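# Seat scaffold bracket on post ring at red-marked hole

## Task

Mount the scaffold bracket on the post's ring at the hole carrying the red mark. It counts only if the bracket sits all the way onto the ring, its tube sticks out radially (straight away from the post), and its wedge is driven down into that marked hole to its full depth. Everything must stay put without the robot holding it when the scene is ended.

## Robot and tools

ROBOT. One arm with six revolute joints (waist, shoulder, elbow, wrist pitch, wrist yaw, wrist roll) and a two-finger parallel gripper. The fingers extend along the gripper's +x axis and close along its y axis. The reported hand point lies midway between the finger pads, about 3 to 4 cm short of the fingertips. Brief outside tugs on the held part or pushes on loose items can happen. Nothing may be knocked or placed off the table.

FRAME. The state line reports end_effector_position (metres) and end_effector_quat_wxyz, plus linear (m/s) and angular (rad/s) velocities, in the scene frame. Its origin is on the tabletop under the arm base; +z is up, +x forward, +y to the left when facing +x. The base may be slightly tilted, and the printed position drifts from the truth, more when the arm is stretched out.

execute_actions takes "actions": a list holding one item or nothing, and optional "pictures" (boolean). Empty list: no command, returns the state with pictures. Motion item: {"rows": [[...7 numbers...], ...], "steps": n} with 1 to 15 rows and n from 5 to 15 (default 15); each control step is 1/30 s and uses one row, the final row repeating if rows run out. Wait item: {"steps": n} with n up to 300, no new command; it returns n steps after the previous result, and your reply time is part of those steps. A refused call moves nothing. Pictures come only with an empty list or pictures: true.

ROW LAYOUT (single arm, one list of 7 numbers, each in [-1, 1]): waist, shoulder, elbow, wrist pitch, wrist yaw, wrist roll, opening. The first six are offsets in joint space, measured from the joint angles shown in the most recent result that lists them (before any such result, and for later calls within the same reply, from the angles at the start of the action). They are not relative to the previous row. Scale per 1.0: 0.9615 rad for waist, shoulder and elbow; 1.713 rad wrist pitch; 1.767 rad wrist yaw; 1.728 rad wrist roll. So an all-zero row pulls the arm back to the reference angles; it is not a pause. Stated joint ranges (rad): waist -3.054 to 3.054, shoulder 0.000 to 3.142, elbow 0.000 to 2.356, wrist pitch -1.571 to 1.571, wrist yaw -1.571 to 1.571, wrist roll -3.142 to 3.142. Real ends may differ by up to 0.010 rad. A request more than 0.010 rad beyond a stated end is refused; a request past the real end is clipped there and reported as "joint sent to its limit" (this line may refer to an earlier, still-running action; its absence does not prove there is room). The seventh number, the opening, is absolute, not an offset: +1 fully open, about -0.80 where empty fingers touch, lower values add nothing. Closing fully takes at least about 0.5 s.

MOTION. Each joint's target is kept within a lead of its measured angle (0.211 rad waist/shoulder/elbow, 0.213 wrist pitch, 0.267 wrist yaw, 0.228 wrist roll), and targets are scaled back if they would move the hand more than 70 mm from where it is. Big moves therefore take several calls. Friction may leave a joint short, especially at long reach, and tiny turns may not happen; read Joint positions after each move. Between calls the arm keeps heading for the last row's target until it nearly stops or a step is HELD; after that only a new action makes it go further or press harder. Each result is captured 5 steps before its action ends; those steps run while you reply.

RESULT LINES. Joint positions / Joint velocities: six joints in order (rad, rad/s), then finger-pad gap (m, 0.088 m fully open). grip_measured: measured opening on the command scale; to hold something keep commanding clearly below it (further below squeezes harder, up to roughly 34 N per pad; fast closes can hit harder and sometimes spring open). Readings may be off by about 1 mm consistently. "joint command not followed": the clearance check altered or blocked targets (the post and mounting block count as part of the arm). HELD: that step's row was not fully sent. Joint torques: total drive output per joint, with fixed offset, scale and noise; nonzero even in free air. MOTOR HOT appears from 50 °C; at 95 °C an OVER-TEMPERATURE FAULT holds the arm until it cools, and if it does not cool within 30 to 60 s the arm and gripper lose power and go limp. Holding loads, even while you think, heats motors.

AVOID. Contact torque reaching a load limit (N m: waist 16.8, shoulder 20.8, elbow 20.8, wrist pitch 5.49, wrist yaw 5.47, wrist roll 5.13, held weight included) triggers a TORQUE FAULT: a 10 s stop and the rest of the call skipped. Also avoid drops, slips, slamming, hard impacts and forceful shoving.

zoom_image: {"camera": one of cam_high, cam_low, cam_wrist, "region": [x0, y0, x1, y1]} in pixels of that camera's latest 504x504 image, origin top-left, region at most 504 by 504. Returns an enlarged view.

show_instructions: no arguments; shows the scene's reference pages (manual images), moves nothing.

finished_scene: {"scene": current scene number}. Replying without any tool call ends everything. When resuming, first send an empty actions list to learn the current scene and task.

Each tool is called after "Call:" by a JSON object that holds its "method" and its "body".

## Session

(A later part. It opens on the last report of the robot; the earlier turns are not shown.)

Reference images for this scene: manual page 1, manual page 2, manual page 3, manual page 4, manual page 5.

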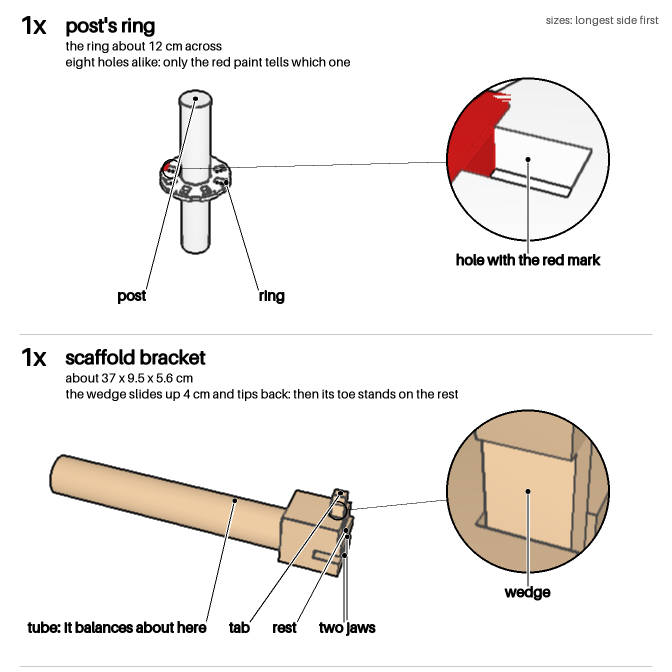

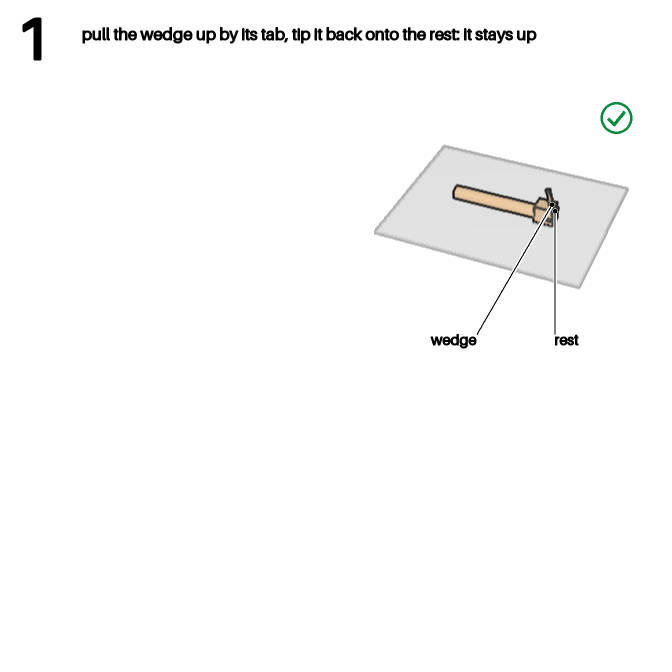

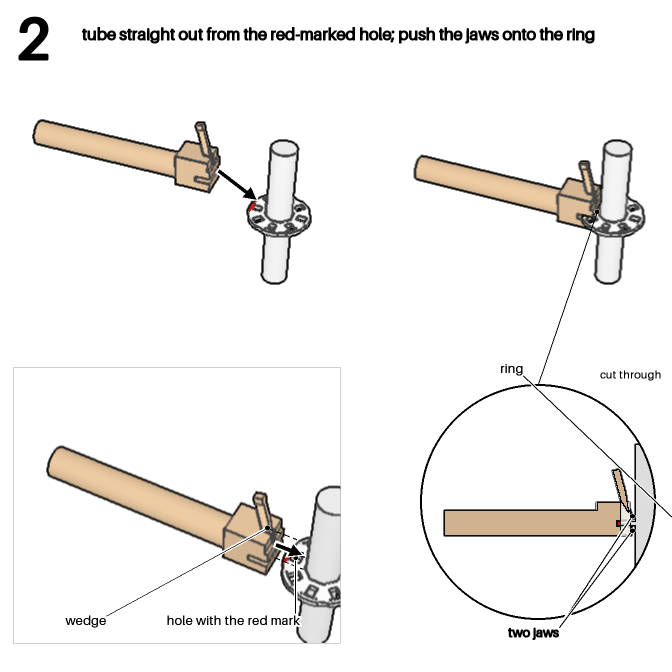

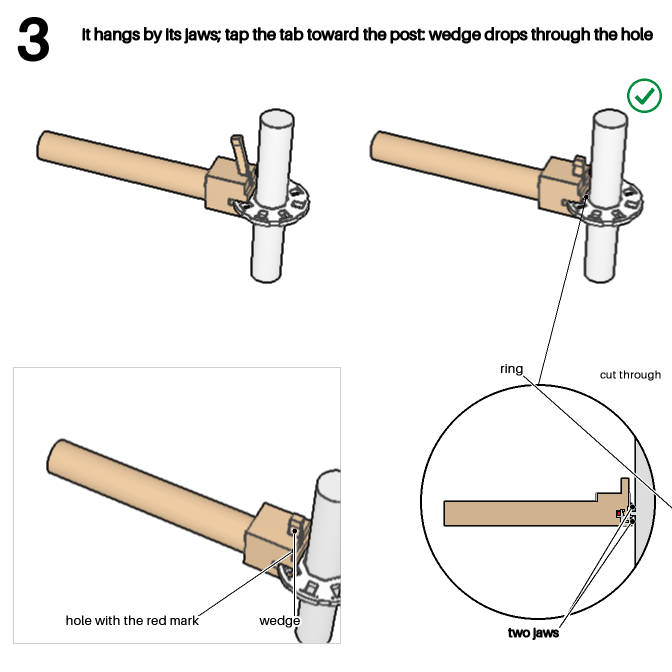

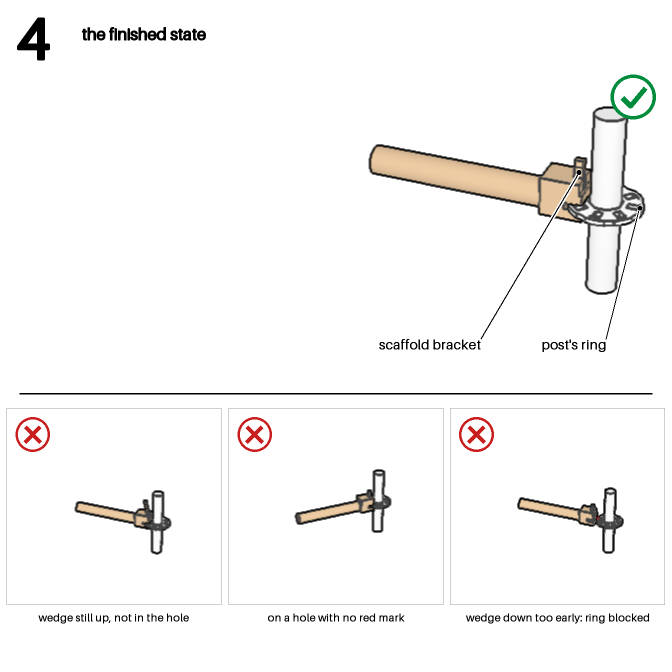

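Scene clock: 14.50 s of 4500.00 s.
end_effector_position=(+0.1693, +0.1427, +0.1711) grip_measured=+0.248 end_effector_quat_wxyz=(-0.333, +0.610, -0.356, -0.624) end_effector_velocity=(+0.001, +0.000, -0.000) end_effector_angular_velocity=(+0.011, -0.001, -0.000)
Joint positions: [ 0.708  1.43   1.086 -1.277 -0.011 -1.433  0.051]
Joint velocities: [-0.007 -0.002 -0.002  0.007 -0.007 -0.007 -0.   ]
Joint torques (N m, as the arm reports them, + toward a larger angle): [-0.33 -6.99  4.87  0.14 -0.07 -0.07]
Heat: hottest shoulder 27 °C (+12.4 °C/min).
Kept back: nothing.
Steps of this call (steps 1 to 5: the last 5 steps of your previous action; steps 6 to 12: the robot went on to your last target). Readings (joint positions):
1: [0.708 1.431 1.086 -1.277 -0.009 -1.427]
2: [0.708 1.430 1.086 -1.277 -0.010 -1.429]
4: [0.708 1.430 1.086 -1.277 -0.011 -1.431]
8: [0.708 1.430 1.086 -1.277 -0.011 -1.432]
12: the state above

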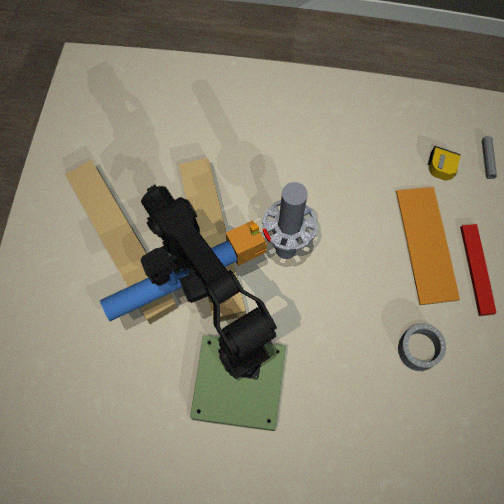

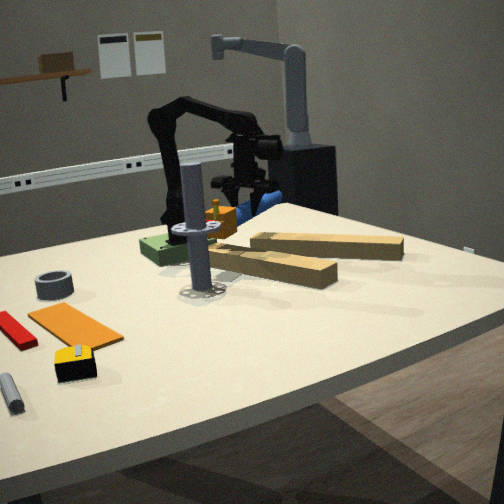

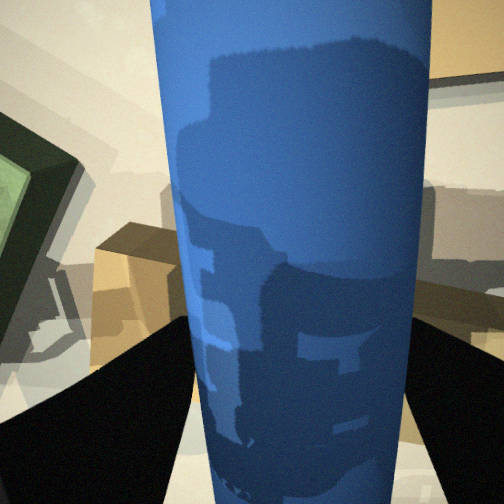

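Call:
{"method": "execute_actions", "body": {"actions": [{"rows": [[0,-0.003,0.068,-0.036,0,0,-0.7]], "steps": 12}]}}

Call:
{"method": "execute_actions", "body": {"actions": [{"steps": 10}], "pictures": true}}

Call:
{"method": "zoom_image", "body": {"camera": "cam_low", "region": [180, 190, 250, 250]}}

Scene clock: 16.13 s of 4500.00 s.
end_effector_position=(+0.1688, +0.1425, +0.1813) grip_measured=+0.248 end_effector_quat_wxyz=(-0.330, +0.609, -0.359, -0.626) end_effector_velocity=(+0.002, -0.000, +0.015) end_effector_angular_velocity=(-0.001, -0.010, +0.005)
Joint positions: [ 0.708  1.433  1.129 -1.326 -0.012 -1.433  0.051]
Joint velocities: [-0.002 -0.002  0.056 -0.051  0.007 -0.007 -0.   ]
Joint torques (N m, as the arm reports them, + toward a larger angle): [-0.1  -5.82  6.27 -0.19 -0.1  -0.01]
Heat: hottest shoulder 27 °C (+11.2 °C/min).
Steps of this call (steps 1 to 15: the robot went on to your last target; steps 16 to 42: nothing new was sent; steps 43 to 49: the first 7 steps of this action). Readings (joint positions):
43: [0.708 1.430 1.091 -1.284 -0.011 -1.433]
44: [0.708 1.433 1.101 -1.304 -0.011 -1.433]
46: [0.708 1.433 1.116 -1.324 -0.012 -1.433]
49: the state above

Scene clock: 16.47 s of 4500.00 s.
end_effector_position=(+0.1679, +0.1419, +0.1819) grip_measured=+0.248 end_effector_quat_wxyz=(-0.328, +0.608, -0.361, -0.627) end_effector_velocity=(-0.002, -0.001, -0.000) end_effector_angular_velocity=(+0.001, +0.011, +0.004)
Joint positions: [ 0.708  1.433  1.131 -1.333 -0.012 -1.433  0.051]
Joint velocities: [-0.002 -0.002 -0.002 -0.007 -0.007 -0.007 -0.   ]
Joint torques (N m, as the arm reports them, + toward a larger angle): [-0.06 -5.74  6.35 -0.03 -0.09  0.  ]
Heat: hottest shoulder 27 °C (+10.9 °C/min).
Kept back: nothing.
Steps of this call (steps 1 to 5: the last 5 steps of your previous action; steps 6 to 10: the robot went on to your last target). Readings (joint positions):
1: [0.708 1.433 1.130 -1.329 -0.012 -1.433]
2: [0.708 1.433 1.131 -1.331 -0.012 -1.433]
4: [0.708 1.433 1.131 -1.333 -0.012 -1.433]
8: [0.708 1.433 1.131 -1.333 -0.012 -1.433]
10: the state above

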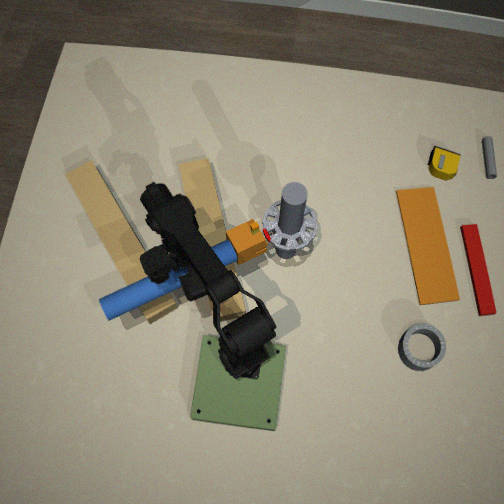

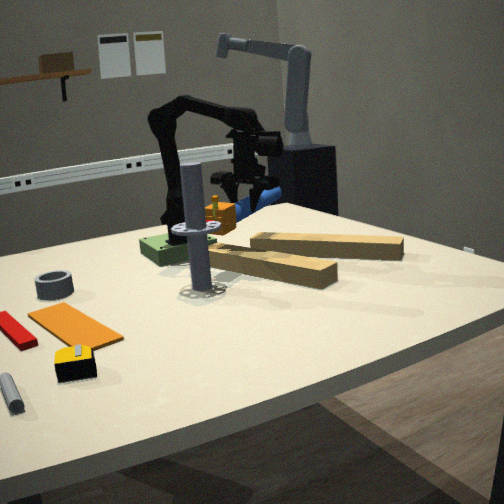

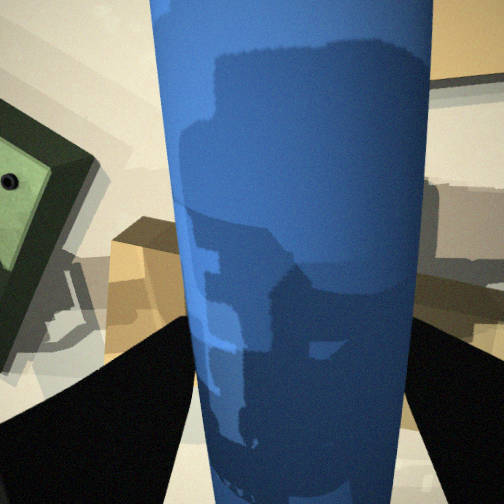

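Region (180, 190, 250, 250) of cam_low's 504x504 image, scaled by 7.200, with more detail than that image has; it fills the top 432 rows of this view, and the rest is white.

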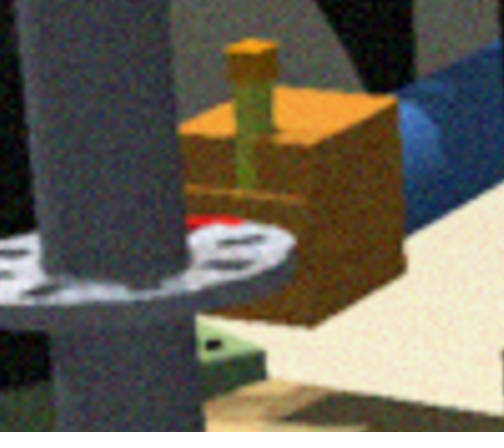

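Call:
{"method": "execute_actions", "body": {"actions": [{"rows": [[0,-0.003,0.075,-0.034,0,0,-0.7]], "steps": 12}]}}

Call:
{"method": "execute_actions", "body": {"actions": [{"steps": 10}], "pictures": true}}

Call:
{"method": "zoom_image", "body": {"camera": "cam_low", "region": [180, 190, 250, 250]}}

Scene clock: 17.00 s of 4500.00 s.
end_effector_position=(+0.1692, +0.1432, +0.1938) grip_measured=+0.248 end_effector_quat_wxyz=(-0.329, +0.608, -0.360, -0.627) end_effector_velocity=(-0.010, -0.006, +0.014) end_effector_angular_velocity=(-0.021, +0.036, -0.005)
Joint positions: [ 0.708  1.439  1.183 -1.379 -0.013 -1.433  0.051]
Joint velocities: [ 0.002 -0.007  0.046 -0.095 -0.007  0.007  0.   ]
Joint torques (N m, as the arm reports them, + toward a larger angle): [-0.1  -6.03  6.02 -0.25 -0.09  0.  ]
Heat: hottest shoulder 27 °C (+10.6 °C/min).
Steps of this call (steps 1 to 9: the robot went on to your last target; steps 10 to 16: the first 7 steps of this action). Readings (joint positions):
10: [0.708 1.435 1.138 -1.342 -0.012 -1.433]
11: [0.708 1.438 1.150 -1.361 -0.013 -1.433]
13: [0.708 1.439 1.169 -1.376 -0.013 -1.433]
16: the state above

Scene clock: 17.33 s of 4500.00 s.
end_effector_position=(+0.1680, +0.1423, +0.1941) grip_measured=+0.248 end_effector_quat_wxyz=(-0.326, +0.607, -0.363, -0.628) end_effector_velocity=(-0.001, -0.003, -0.000) end_effector_angular_velocity=(-0.010, +0.001, +0.005)
Joint positions: [ 0.708  1.439  1.184 -1.387 -0.013 -1.433  0.051]
Joint velocities: [-0.002 -0.002 -0.002 -0.007  0.007 -0.007 -0.   ]
Joint torques (N m, as the arm reports them, + toward a larger angle): [-0.03 -6.02  6.23  0.05 -0.09 -0.02]
Heat: hottest shoulder 27 °C (+10.4 °C/min).
Kept back: nothing.
Steps of this call (steps 1 to 5: the last 5 steps of your previous action; steps 6 to 10: the robot went on to your last target). Readings (joint positions):
1: [0.708 1.439 1.183 -1.382 -0.013 -1.433]
2: [0.708 1.439 1.184 -1.385 -0.013 -1.433]
4: [0.708 1.439 1.184 -1.387 -0.013 -1.433]
8: [0.708 1.439 1.184 -1.387 -0.013 -1.433]
10: the state above

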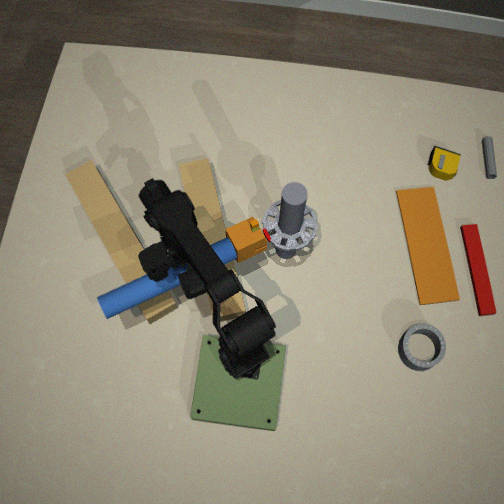

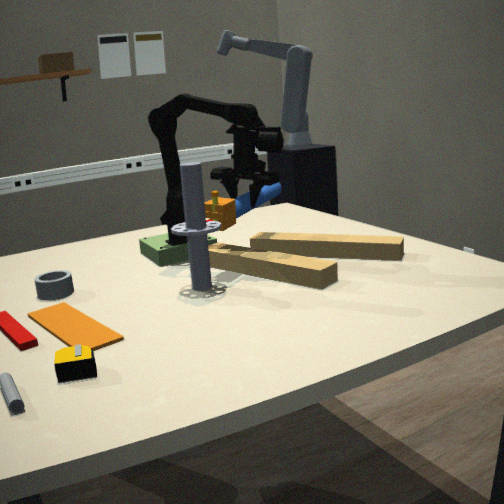

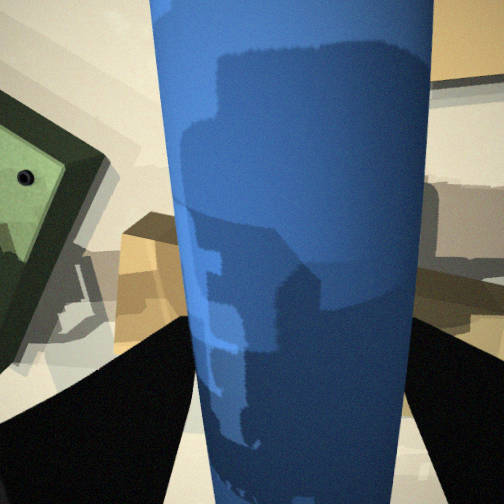

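Region (180, 190, 250, 250) of cam_low's 504x504 image, scaled by 7.200, with more detail than that image has; it fills the top 432 rows of this view, and the rest is white.

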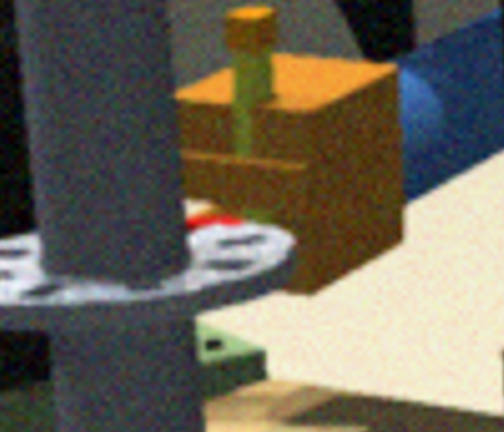

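Call:
{"method": "execute_actions", "body": {"actions": [{"rows": [[0,0,-0.015,0.008,0,0,-0.7]], "steps": 10}]}}

Call:
{"method": "execute_actions", "body": {"actions": [{"steps": 8}], "pictures": true}}

Call:
{"method": "zoom_image", "body": {"camera": "cam_low", "region": [180, 190, 250, 250]}}

Scene clock: 17.80 s of 4500.00 s.
end_effector_position=(+0.1674, +0.1419, +0.1903) grip_measured=+0.248 end_effector_quat_wxyz=(-0.325, +0.605, -0.364, -0.629) end_effector_velocity=(-0.014, -0.011, -0.025) end_effector_angular_velocity=(-0.070, +0.097, +0.004)
Joint positions: [ 0.708  1.441  1.17  -1.377 -0.015 -1.433  0.051]
Joint velocities: [-0.002  0.032 -0.081 -0.007 -0.007 -0.007  0.   ]
Joint torques (N m, as the arm reports them, + toward a larger angle): [-0.1  -5.56  4.94  0.38 -0.08 -0.02]
Heat: hottest shoulder 27 °C (+10.1 °C/min).
Steps of this call (steps 1 to 9: the robot went on to your last target; steps 10 to 14: the first 5 steps of this action). Readings (joint positions):
10: [0.708 1.439 1.182 -1.387 -0.013 -1.433]
11: [0.708 1.439 1.180 -1.384 -0.014 -1.433]
13: [0.708 1.440 1.173 -1.378 -0.015 -1.433]
14: the state above

Scene clock: 18.07 s of 4500.00 s.
end_effector_position=(+0.1671, +0.1417, +0.1888) grip_measured=+0.248 end_effector_quat_wxyz=(-0.323, +0.605, -0.365, -0.629) end_effector_velocity=(+0.000, +0.001, -0.000) end_effector_angular_velocity=(+0.011, -0.001, +0.004)
Joint positions: [ 0.708  1.443  1.166 -1.374 -0.015 -1.433  0.051]
Joint velocities: [-0.002 -0.002 -0.002  0.007 -0.007 -0.007  0.   ]
Joint torques (N m, as the arm reports them, + toward a larger angle): [-0.06 -5.6   4.81  0.37 -0.09 -0.01]
Heat: hottest shoulder 27 °C (+10.0 °C/min).
Kept back: nothing.
Steps of this call (steps 1 to 5: the last 5 steps of your previous action; steps 6 to 8: the robot went on to your last target). Readings (joint positions):
1: [0.708 1.442 1.168 -1.376 -0.015 -1.433]
2: [0.708 1.443 1.167 -1.376 -0.015 -1.433]
4: [0.708 1.443 1.166 -1.375 -0.015 -1.433]
8: the state above

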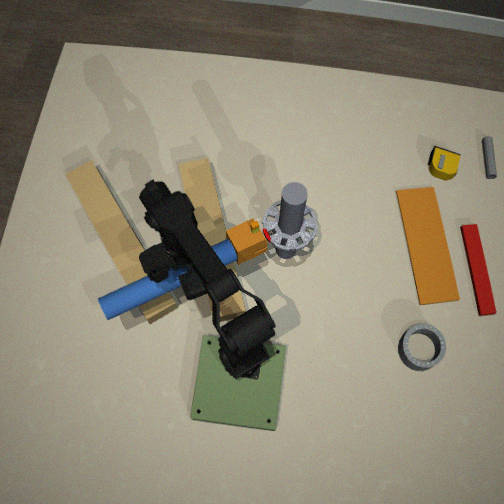

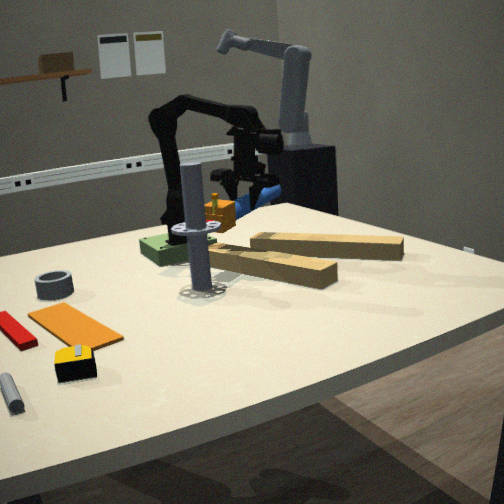

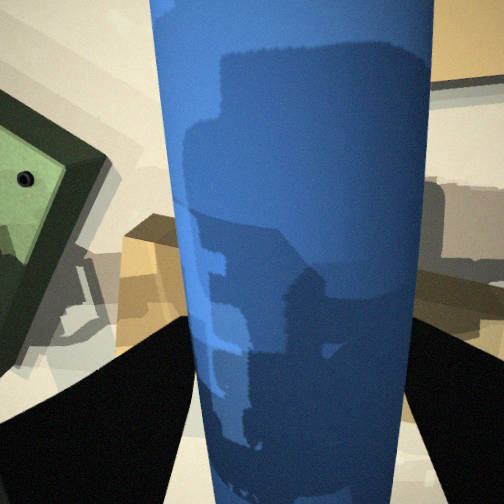

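Region (180, 190, 250, 250) of cam_low's 504x504 image, scaled by 7.200, with more detail than that image has; it fills the top 432 rows of this view, and the rest is white.

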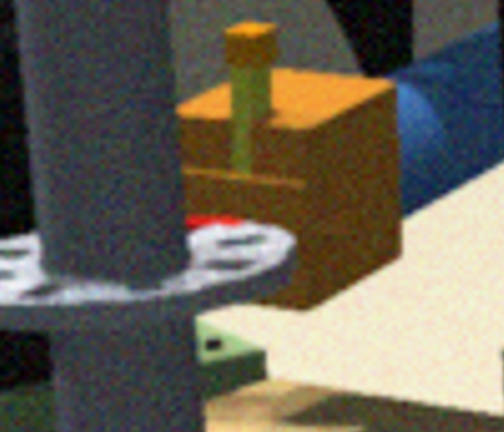

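Call:
{"method": "execute_actions", "body": {"actions": [{"rows": [[0,0,0.012,-0.005,0,0,-0.7]], "steps": 10}]}}

Call:
{"method": "execute_actions", "body": {"actions": [{"rows": [[-0.018,-0.002,0,0,0,-0.01,-0.7],[-0.036,-0.003,0,0,0,-0.02,-0.7],[-0.054,-0.004,0,0,0,-0.03,-0.7],[-0.072,-0.005,0,0,0,-0.04,-0.7]], "steps": 15}]}}

Call:
{"method": "execute_actions", "body": {"actions": [{"steps": 8}], "pictures": true}}

Call:
{"method": "zoom_image", "body": {"camera": "cam_low", "region": [180, 190, 250, 250]}}

Scene clock: 18.60 s of 4500.00 s.
end_effector_position=(+0.1668, +0.1417, +0.1884) grip_measured=+0.248 end_effector_quat_wxyz=(-0.322, +0.604, -0.366, -0.630) end_effector_velocity=(-0.004, -0.003, -0.003) end_effector_angular_velocity=(-0.017, +0.033, +0.004)
Joint positions: [ 0.708  1.445  1.166 -1.375 -0.016 -1.433  0.051]
Joint velocities: [-0.002  0.012 -0.002 -0.022 -0.007 -0.007 -0.001]
Joint torques (N m, as the arm reports them, + toward a larger angle): [-0.13 -5.49  5.48 -0.1  -0.09 -0.02]
Heat: hottest shoulder 27 °C (+9.7 °C/min).
Steps of this call (steps 1 to 11: the robot went on to your last target; steps 12 to 16: the first 5 steps of this action). Readings (joint positions):
12: [0.708 1.443 1.166 -1.374 -0.015 -1.433]
13: [0.708 1.443 1.166 -1.374 -0.015 -1.433]
15: [0.708 1.445 1.166 -1.374 -0.016 -1.433]
16: the state above

Scene clock: 19.10 s of 4500.00 s.
end_effector_position=(+0.1712, +0.1354, +0.1877) grip_measured=+0.247 end_effector_quat_wxyz=(-0.323, +0.596, -0.362, -0.640) end_effector_velocity=(+0.000, -0.000, -0.001) end_effector_angular_velocity=(+0.022, +0.012, +0.018)
Joint positions: [ 0.658  1.446  1.163 -1.376 -0.038 -1.49   0.051]
Joint velocities: [-0.017 -0.002 -0.007  0.007 -0.022 -0.037  0.   ]
Joint torques (N m, as the arm reports them, + toward a larger angle): [-1.86 -5.65  4.69  0.25  0.81 -0.31]
Heat: hottest shoulder 27 °C (+9.4 °C/min).
Steps of this call (steps 1 to 5: the last 5 steps of your previous action; steps 6 to 15: the first 10 steps of this action, its rows measured from where the robot was after step 5). Readings (joint positions):
5: [0.708 1.446 1.166 -1.377 -0.016 -1.433]
6: [0.706 1.446 1.165 -1.377 -0.017 -1.436]
7: [0.701 1.446 1.165 -1.377 -0.019 -1.444]
9: [0.680 1.446 1.164 -1.377 -0.021 -1.469]
13: [0.659 1.446 1.163 -1.376 -0.036 -1.488]
15: the state above

Scene clock: 19.37 s of 4500.00 s.
end_effector_position=(+0.1711, +0.1353, +0.1878) grip_measured=+0.247 end_effector_quat_wxyz=(-0.323, +0.595, -0.361, -0.641) end_effector_velocity=(-0.005, -0.003, +0.000) end_effector_angular_velocity=(-0.007, +0.022, +0.004)
Joint positions: [ 0.657  1.446  1.163 -1.376 -0.039 -1.492  0.051]
Joint velocities: [-0.002 -0.002 -0.002 -0.022 -0.007 -0.007  0.   ]
Joint torques (N m, as the arm reports them, + toward a larger angle): [-1.86 -5.69  4.67  0.28  0.86 -0.34]
Heat: hottest shoulder 27 °C (+9.3 °C/min).
Kept back: nothing.
Steps of this call (steps 1 to 5: the last 5 steps of your previous action; steps 6 to 8: the robot went on to your last target). Readings (joint positions):
1: [0.657 1.446 1.163 -1.376 -0.039 -1.491]
2: [0.657 1.446 1.163 -1.376 -0.039 -1.491]
4: [0.657 1.446 1.163 -1.376 -0.039 -1.492]
8: the state above

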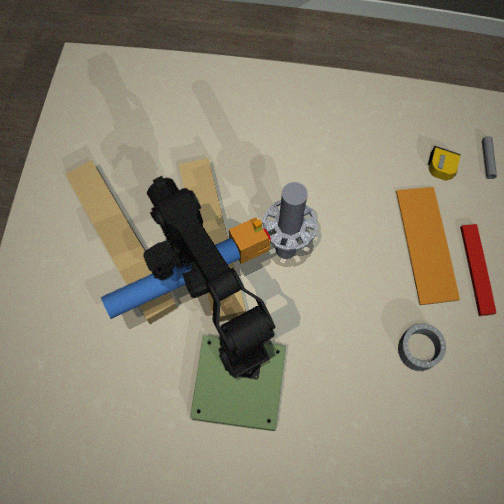

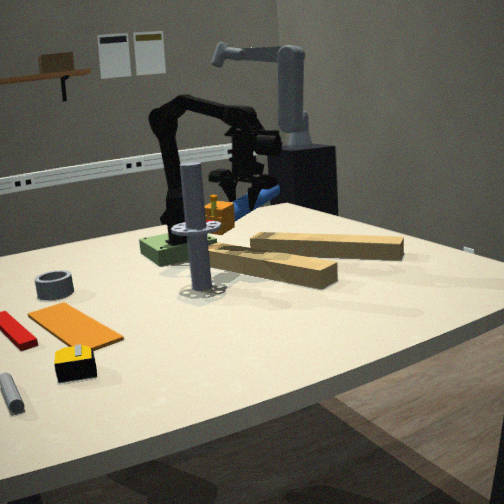

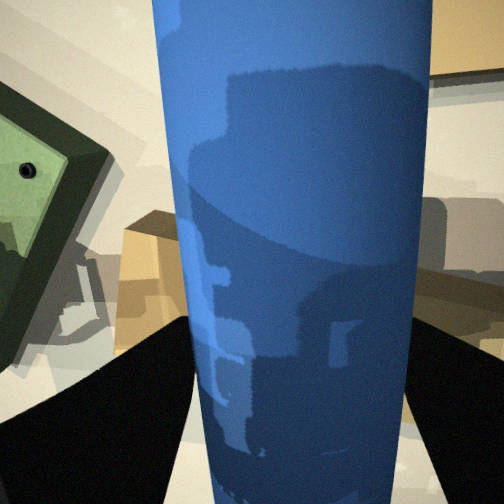

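Region (180, 190, 250, 250) of cam_low's 504x504 image, scaled by 7.200, with more detail than that image has; it fills the top 432 rows of this view, and the rest is white.

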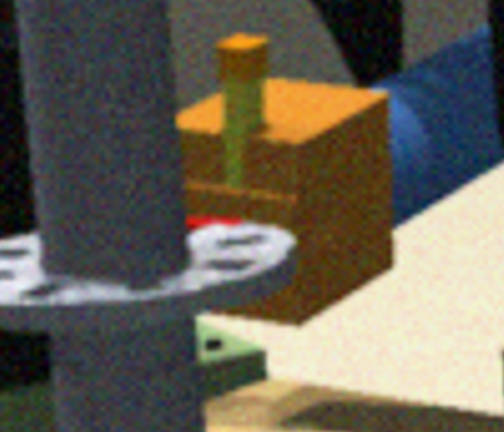

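Call:
{"method": "execute_actions", "body": {"actions": [{"rows": [[0.02,0,0,0,0.015,0.03,-0.7],[0.02,0,0,0,0.015,0.03,-0.7],[0.02,0,0,0,0.015,0.03,-0.7],[0.02,0,0,0,0.015,0.03,-0.7],[0.02,-0.002,0.015,-0.008,0.015,0.03,-0.7],[0.02,-0.002,0.03,-0.016,0.015,0.03,-0.7]], "steps": 15}]}}

Call:
{"method": "execute_actions", "body": {"actions": [{"steps": 8}], "pictures": true}}

Call:
{"method": "zoom_image", "body": {"camera": "cam_low", "region": [180, 190, 250, 250]}}

Scene clock: 19.93 s of 4500.00 s.
end_effector_position=(+0.1683, +0.1339, +0.1886) grip_measured=+0.247 end_effector_quat_wxyz=(-0.324, +0.594, -0.380, -0.631) end_effector_velocity=(+0.004, +0.004, +0.012) end_effector_angular_velocity=(+0.022, -0.017, -0.010)
Joint positions: [ 0.672  1.449  1.168 -1.396 -0.021 -1.445  0.051]
Joint velocities: [-0.002 -0.002  0.046 -0.022 -0.007  0.007 -0.   ]
Joint torques (N m, as the arm reports them, + toward a larger angle): [ 0.21 -5.72  6.26 -0.03  0.15  0.05]
Heat: hottest shoulder 27 °C (+9.0 °C/min).
Steps of this call (steps 1 to 7: the robot went on to your last target; steps 8 to 17: the first 10 steps of this action). Readings (joint positions):
8: [0.658 1.446 1.163 -1.376 -0.037 -1.490]
9: [0.664 1.446 1.163 -1.374 -0.031 -1.477]
11: [0.670 1.448 1.161 -1.373 -0.023 -1.459]
15: [0.672 1.449 1.165 -1.392 -0.021 -1.446]
17: the state above

Scene clock: 20.20 s of 4500.00 s.
end_effector_position=(+0.1686, +0.1343, +0.1895) grip_measured=+0.247 end_effector_quat_wxyz=(-0.324, +0.594, -0.380, -0.630) end_effector_velocity=(-0.002, -0.002, +0.001) end_effector_angular_velocity=(+0.006, +0.007, +0.014)
Joint positions: [ 0.673  1.449  1.172 -1.398 -0.021 -1.443  0.051]
Joint velocities: [-0.007 -0.007 -0.002 -0.007 -0.007 -0.022 -0.   ]
Joint torques (N m, as the arm reports them, + toward a larger angle): [ 0.23 -5.75  6.27 -0.11  0.16  0.05]
Heat: hottest shoulder 27 °C (+8.9 °C/min).
Kept back: nothing.
Steps of this call (steps 1 to 5: the last 5 steps of your previous action; steps 6 to 8: the robot went on to your last target). Readings (joint positions):
1: [0.673 1.449 1.170 -1.396 -0.021 -1.444]
2: [0.673 1.449 1.171 -1.396 -0.021 -1.444]
4: [0.673 1.449 1.172 -1.397 -0.021 -1.443]
8: the state above

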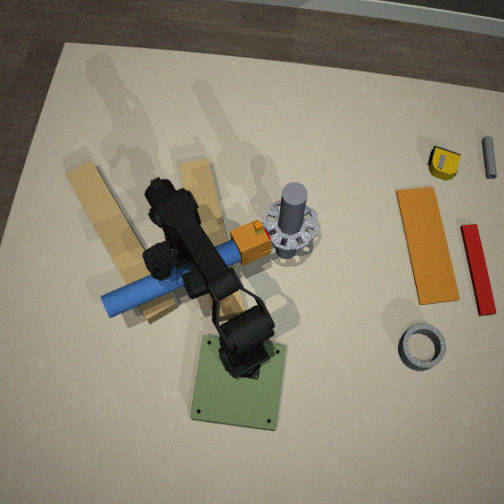

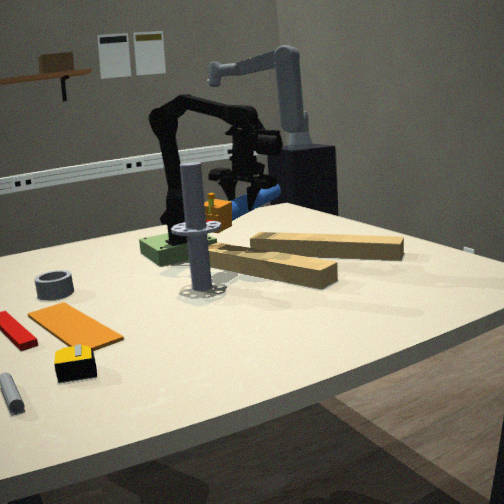

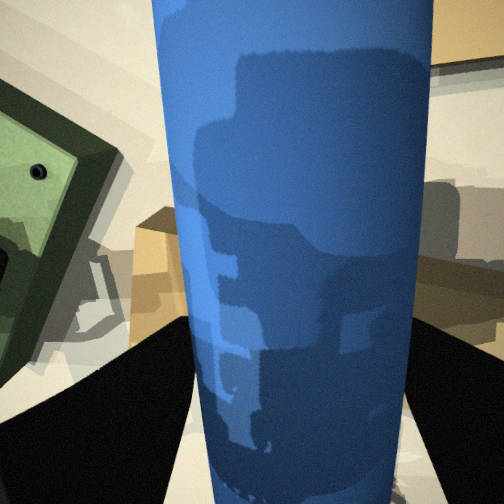

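Region (180, 190, 250, 250) of cam_low's 504x504 image, scaled by 7.200, with more detail than that image has; it fills the top 432 rows of this view, and the rest is white.

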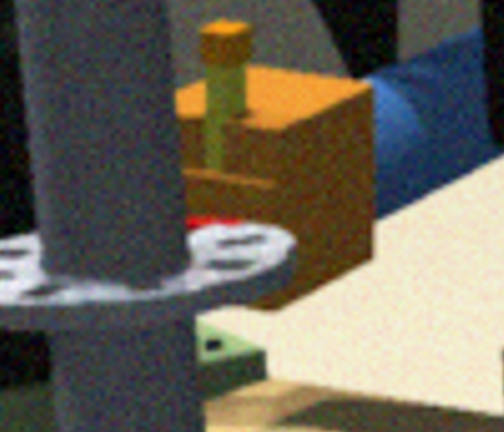

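Call:
{"method": "execute_actions", "body": {"actions": [{"rows": [[0,0,0.015,-0.008,0.02,-0.016,-0.7]], "steps": 12}]}}

Call:
{"method": "execute_actions", "body": {"actions": [{"steps": 8}], "pictures": true}}

Call:
{"method": "zoom_image", "body": {"camera": "cam_low", "region": [180, 190, 250, 250]}}

Call:
{"method": "zoom_image", "body": {"camera": "cam_high", "region": [60, 150, 340, 340]}}

Scene clock: 20.90 s of 4500.00 s.
end_effector_position=(+0.1665, +0.1329, +0.1893) grip_measured=+0.247 end_effector_quat_wxyz=(-0.312, +0.598, -0.378, -0.634) end_effector_velocity=(-0.001, -0.003, +0.001) end_effector_angular_velocity=(-0.005, -0.001, +0.020)
Joint positions: [ 0.678  1.451  1.172 -1.41  -0.015 -1.459  0.051]
Joint velocities: [-0.002 -0.007 -0.002 -0.007  0.007 -0.022 -0.   ]
Joint torques (N m, as the arm reports them, + toward a larger angle): [-0.52 -5.36  5.75  0.14  1.07 -0.34]
Heat: hottest elbow 28 °C (+11.5 °C/min).
Steps of this call (steps 1 to 14: the robot went on to your last target; steps 15 to 21: the first 7 steps of this action). Readings (joint positions):
15: [0.673 1.450 1.172 -1.399 -0.019 -1.446]
16: [0.674 1.450 1.172 -1.402 -0.018 -1.450]
18: [0.677 1.451 1.172 -1.408 -0.016 -1.458]
21: the state above

Scene clock: 21.17 s of 4500.00 s.
end_effector_position=(+0.1663, +0.1327, +0.1893) grip_measured=+0.247 end_effector_quat_wxyz=(-0.311, +0.598, -0.378, -0.634) end_effector_velocity=(-0.005, -0.003, +0.001) end_effector_angular_velocity=(-0.004, +0.018, +0.004)
Joint positions: [ 0.678  1.451  1.172 -1.411 -0.014 -1.461  0.051]
Joint velocities: [-0.002 -0.007 -0.002 -0.022 -0.007 -0.007 -0.   ]
Joint torques (N m, as the arm reports them, + toward a larger angle): [-0.53 -5.38  5.69  0.19  1.11 -0.36]
Heat: hottest elbow 28 °C (+11.3 °C/min).
Kept back: nothing.
Steps of this call (steps 1 to 5: the last 5 steps of your previous action; steps 6 to 8: the robot went on to your last target). Readings (joint positions):
1: [0.678 1.451 1.172 -1.410 -0.015 -1.460]
2: [0.678 1.451 1.172 -1.411 -0.015 -1.460]
4: [0.678 1.451 1.172 -1.411 -0.014 -1.461]
8: the state above

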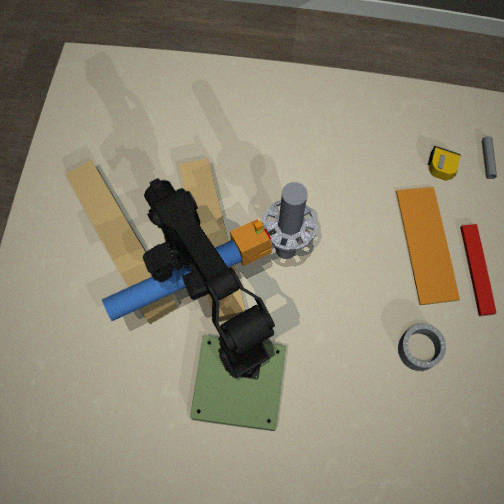

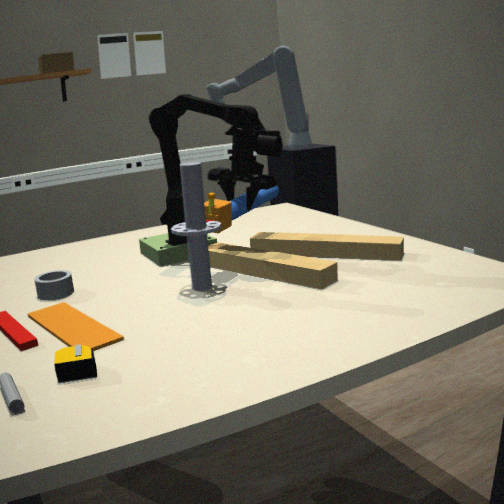

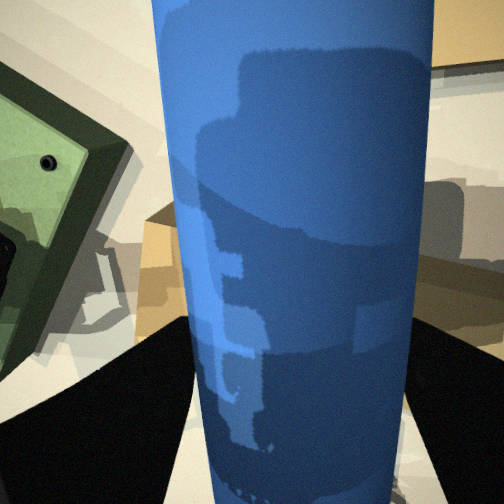

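Region (180, 190, 250, 250) of cam_low's 504x504 image, scaled by 7.200, with more detail than that image has; it fills the top 432 rows of this view, and the rest is white.

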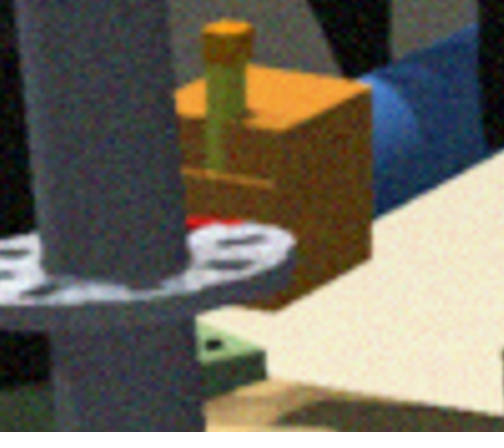

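Region (60, 150, 340, 340) of cam_high's 504x504 image, scaled by 1.800, with more detail than that image has; it fills the top 342 rows of this view, and the rest is white.

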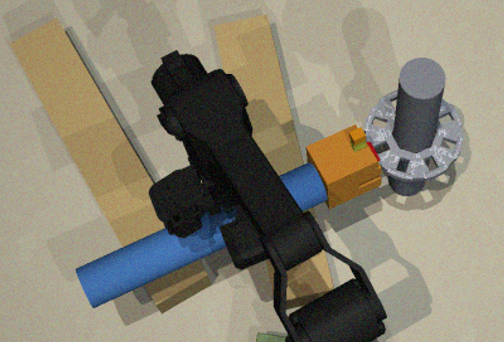

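Call:
{"method": "execute_actions", "body": {"actions": [{"rows": [[0.03,0,0,0,0,0.017,-0.7],[0.06,0,0,0,0,0.034,-0.7],[0.08,0,0,0,0,0.045,-0.7]], "steps": 12}]}}

Call:
{"method": "execute_actions", "body": {"actions": [{"rows": [[0,-0.022,-0.014,0.01,0,0,-0.7],[0,-0.044,-0.027,0.02,0,0,-0.7],[0,-0.066,-0.04,0.03,0,0,-0.7],[0,-0.088,-0.054,0.041,0.01,0,-0.7]], "steps": 15}]}}

Call:
{"method": "execute_actions", "body": {"actions": [{"steps": 10}], "pictures": true}}

Call:
{"method": "zoom_image", "body": {"camera": "cam_low", "region": [180, 180, 260, 250]}}

Call:
{"method": "zoom_image", "body": {"camera": "cam_high", "region": [60, 150, 340, 340]}}

Scene clock: 22.23 s of 4500.00 s.
end_effector_position=(+0.1558, +0.1444, +0.1881) grip_measured=+0.247 end_effector_quat_wxyz=(-0.307, +0.600, -0.379, -0.634) end_effector_velocity=(-0.024, +0.018, -0.003) end_effector_angular_velocity=(-0.010, +0.023, +0.013)
Joint positions: [ 0.749  1.454  1.169 -1.411 -0.018 -1.396  0.051]
Joint velocities: [ 0.125 -0.002 -0.017 -0.007 -0.022  0.11  -0.   ]
Joint torques (N m, as the arm reports them, + toward a larger angle): [-0.46 -5.43  4.8   0.19  0.1   0.09]
Heat: hottest elbow 28 °C (+10.8 °C/min).
Steps of this call (steps 1 to 15: the robot went on to your last target; steps 16 to 25: nothing new was sent; steps 26 to 32: the first 7 steps of this action). Readings (joint positions):
26: [0.681 1.452 1.172 -1.411 -0.010 -1.459]
27: [0.690 1.452 1.172 -1.411 -0.004 -1.448]
29: [0.720 1.453 1.171 -1.411 -0.006 -1.415]
32: the state above

Scene clock: 22.73 s of 4500.00 s.
end_effector_position=(+0.1563, +0.1440, +0.1877) grip_measured=+0.247 end_effector_quat_wxyz=(-0.335, +0.612, -0.355, -0.622) end_effector_velocity=(+0.007, +0.008, +0.002) end_effector_angular_velocity=(+0.060, -0.055, +0.010)
Joint positions: [ 0.752  1.386  1.116 -1.344 -0.009 -1.387  0.051]
Joint velocities: [ 0.002 -0.027 -0.012  0.066 -0.007 -0.007 -0.   ]
Joint torques (N m, as the arm reports them, + toward a larger angle): [-0.1  -6.48  4.66  0.44  0.19 -0.02]
Heat: hottest elbow 28 °C (+10.6 °C/min).
Steps of this call (steps 1 to 5: the last 5 steps of your previous action; steps 6 to 15: the first 10 steps of this action, its rows measured from where the robot was after step 5). Readings (joint positions):
5: [0.752 1.454 1.169 -1.411 -0.018 -1.387]
6: [0.752 1.454 1.167 -1.408 -0.018 -1.387]
7: [0.752 1.449 1.161 -1.398 -0.018 -1.387]
9: [0.752 1.428 1.139 -1.371 -0.018 -1.387]
13: [0.752 1.391 1.117 -1.352 -0.010 -1.387]
15: the state above

Scene clock: 23.07 s of 4500.00 s.
end_effector_position=(+0.1562, +0.1437, +0.1870) grip_measured=+0.246 end_effector_quat_wxyz=(-0.335, +0.612, -0.355, -0.622) end_effector_velocity=(-0.002, -0.001, +0.001) end_effector_angular_velocity=(+0.004, +0.007, +0.005)
Joint positions: [ 0.752  1.385  1.113 -1.342 -0.008 -1.387  0.051]
Joint velocities: [-0.002 -0.007 -0.002 -0.007 -0.007 -0.007 -0.   ]
Joint torques (N m, as the arm reports them, + toward a larger angle): [-0.07 -6.64  4.86  0.5   0.19 -0.03]
Heat: hottest elbow 28 °C (+10.4 °C/min).
Kept back: nothing.
Steps of this call (steps 1 to 5: the last 5 steps of your previous action; steps 6 to 10: the robot went on to your last target). Readings (joint positions):
1: [0.752 1.386 1.116 -1.343 -0.009 -1.387]
2: [0.752 1.386 1.115 -1.343 -0.009 -1.387]
4: [0.752 1.385 1.114 -1.343 -0.008 -1.387]
8: [0.752 1.385 1.113 -1.342 -0.008 -1.387]
10: the state above

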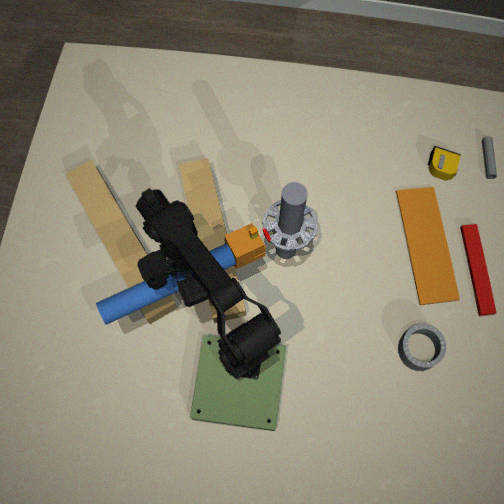

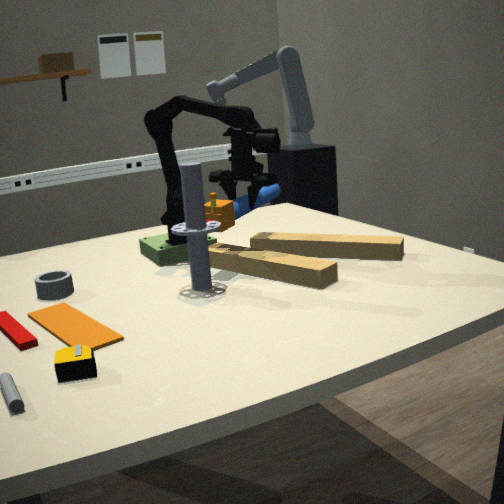

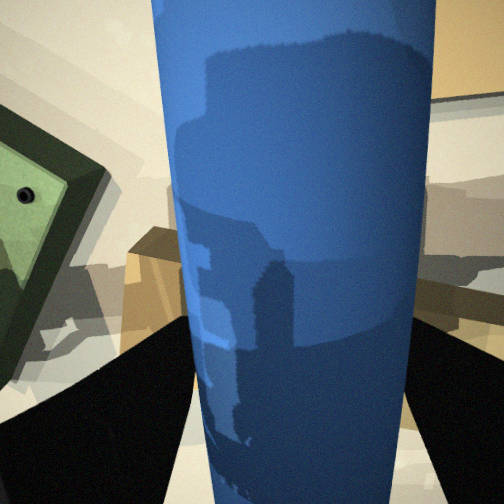

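Region (180, 180, 260, 250) of cam_low's 504x504 image, scaled by 6.300, with more detail than that image has; it fills the top 441 rows of this view, and the rest is white.

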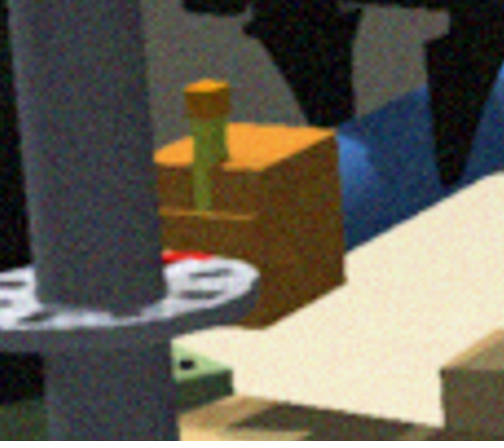

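Region (60, 150, 340, 340) of cam_high's 504x504 image, scaled by 1.800, with more detail than that image has; it fills the top 342 rows of this view, and the rest is white.

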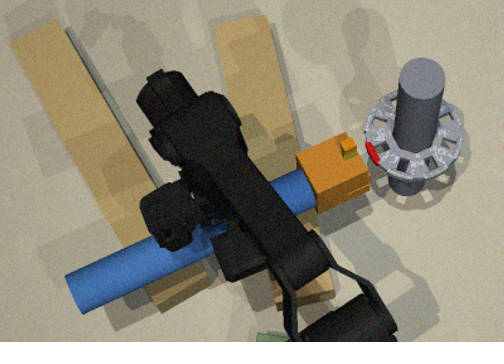

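Call:
{"method": "execute_actions", "body": {"actions": [{"rows":[[0,0,0.025,-0.014,0.004,0,-0.7]],"steps":12}], "pictures": true}}

Scene clock: 24.33 s of 4500.00 s.
end_effector_position=(+0.1537, +0.1414, +0.1872) grip_measured=+0.246 end_effector_quat_wxyz=(-0.329, +0.610, -0.361, -0.624) end_effector_velocity=(-0.003, +0.001, +0.001) end_effector_angular_velocity=(+0.002, +0.031, +0.004)
Joint positions: [ 0.752  1.387  1.114 -1.359 -0.008 -1.387  0.051]
Joint velocities: [-0.002  0.012  0.012 -0.022 -0.022 -0.007 -0.   ]
Joint torques (N m, as the arm reports them, + toward a larger angle): [-0.07 -4.98  6.3   0.04  0.18 -0.03]
Heat: hottest elbow 28 °C (+9.9 °C/min).
Steps of this call (steps 1 to 15: the robot went on to your last target; steps 16 to 31: nothing new was sent; steps 32 to 38: the first 7 steps of this action). Readings (joint positions):
32: [0.752 1.385 1.113 -1.342 -0.008 -1.387]
33: [0.752 1.385 1.113 -1.345 -0.008 -1.387]
35: [0.752 1.386 1.114 -1.356 -0.008 -1.387]
38: the state above

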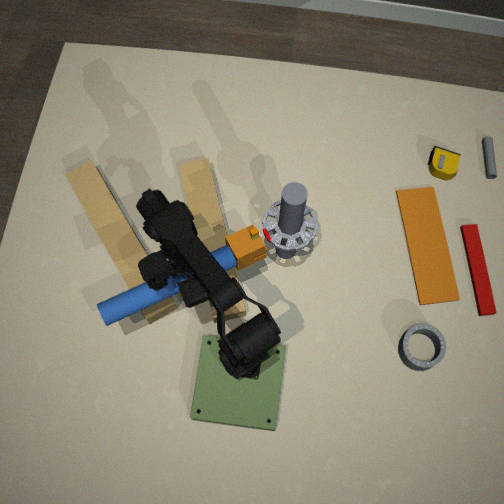

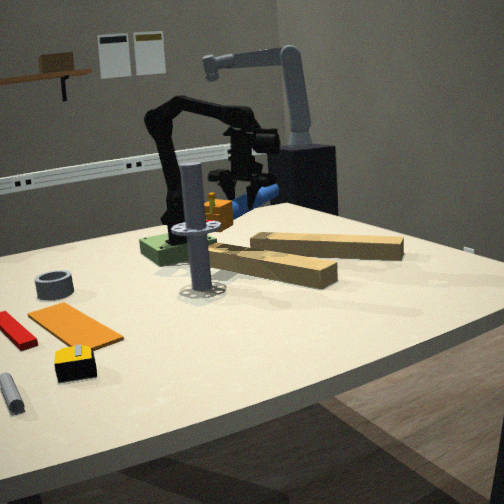

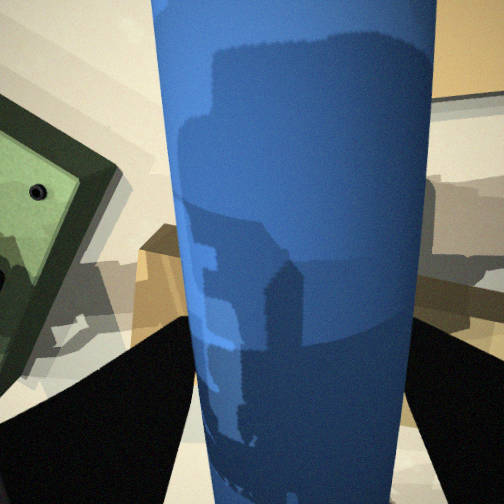

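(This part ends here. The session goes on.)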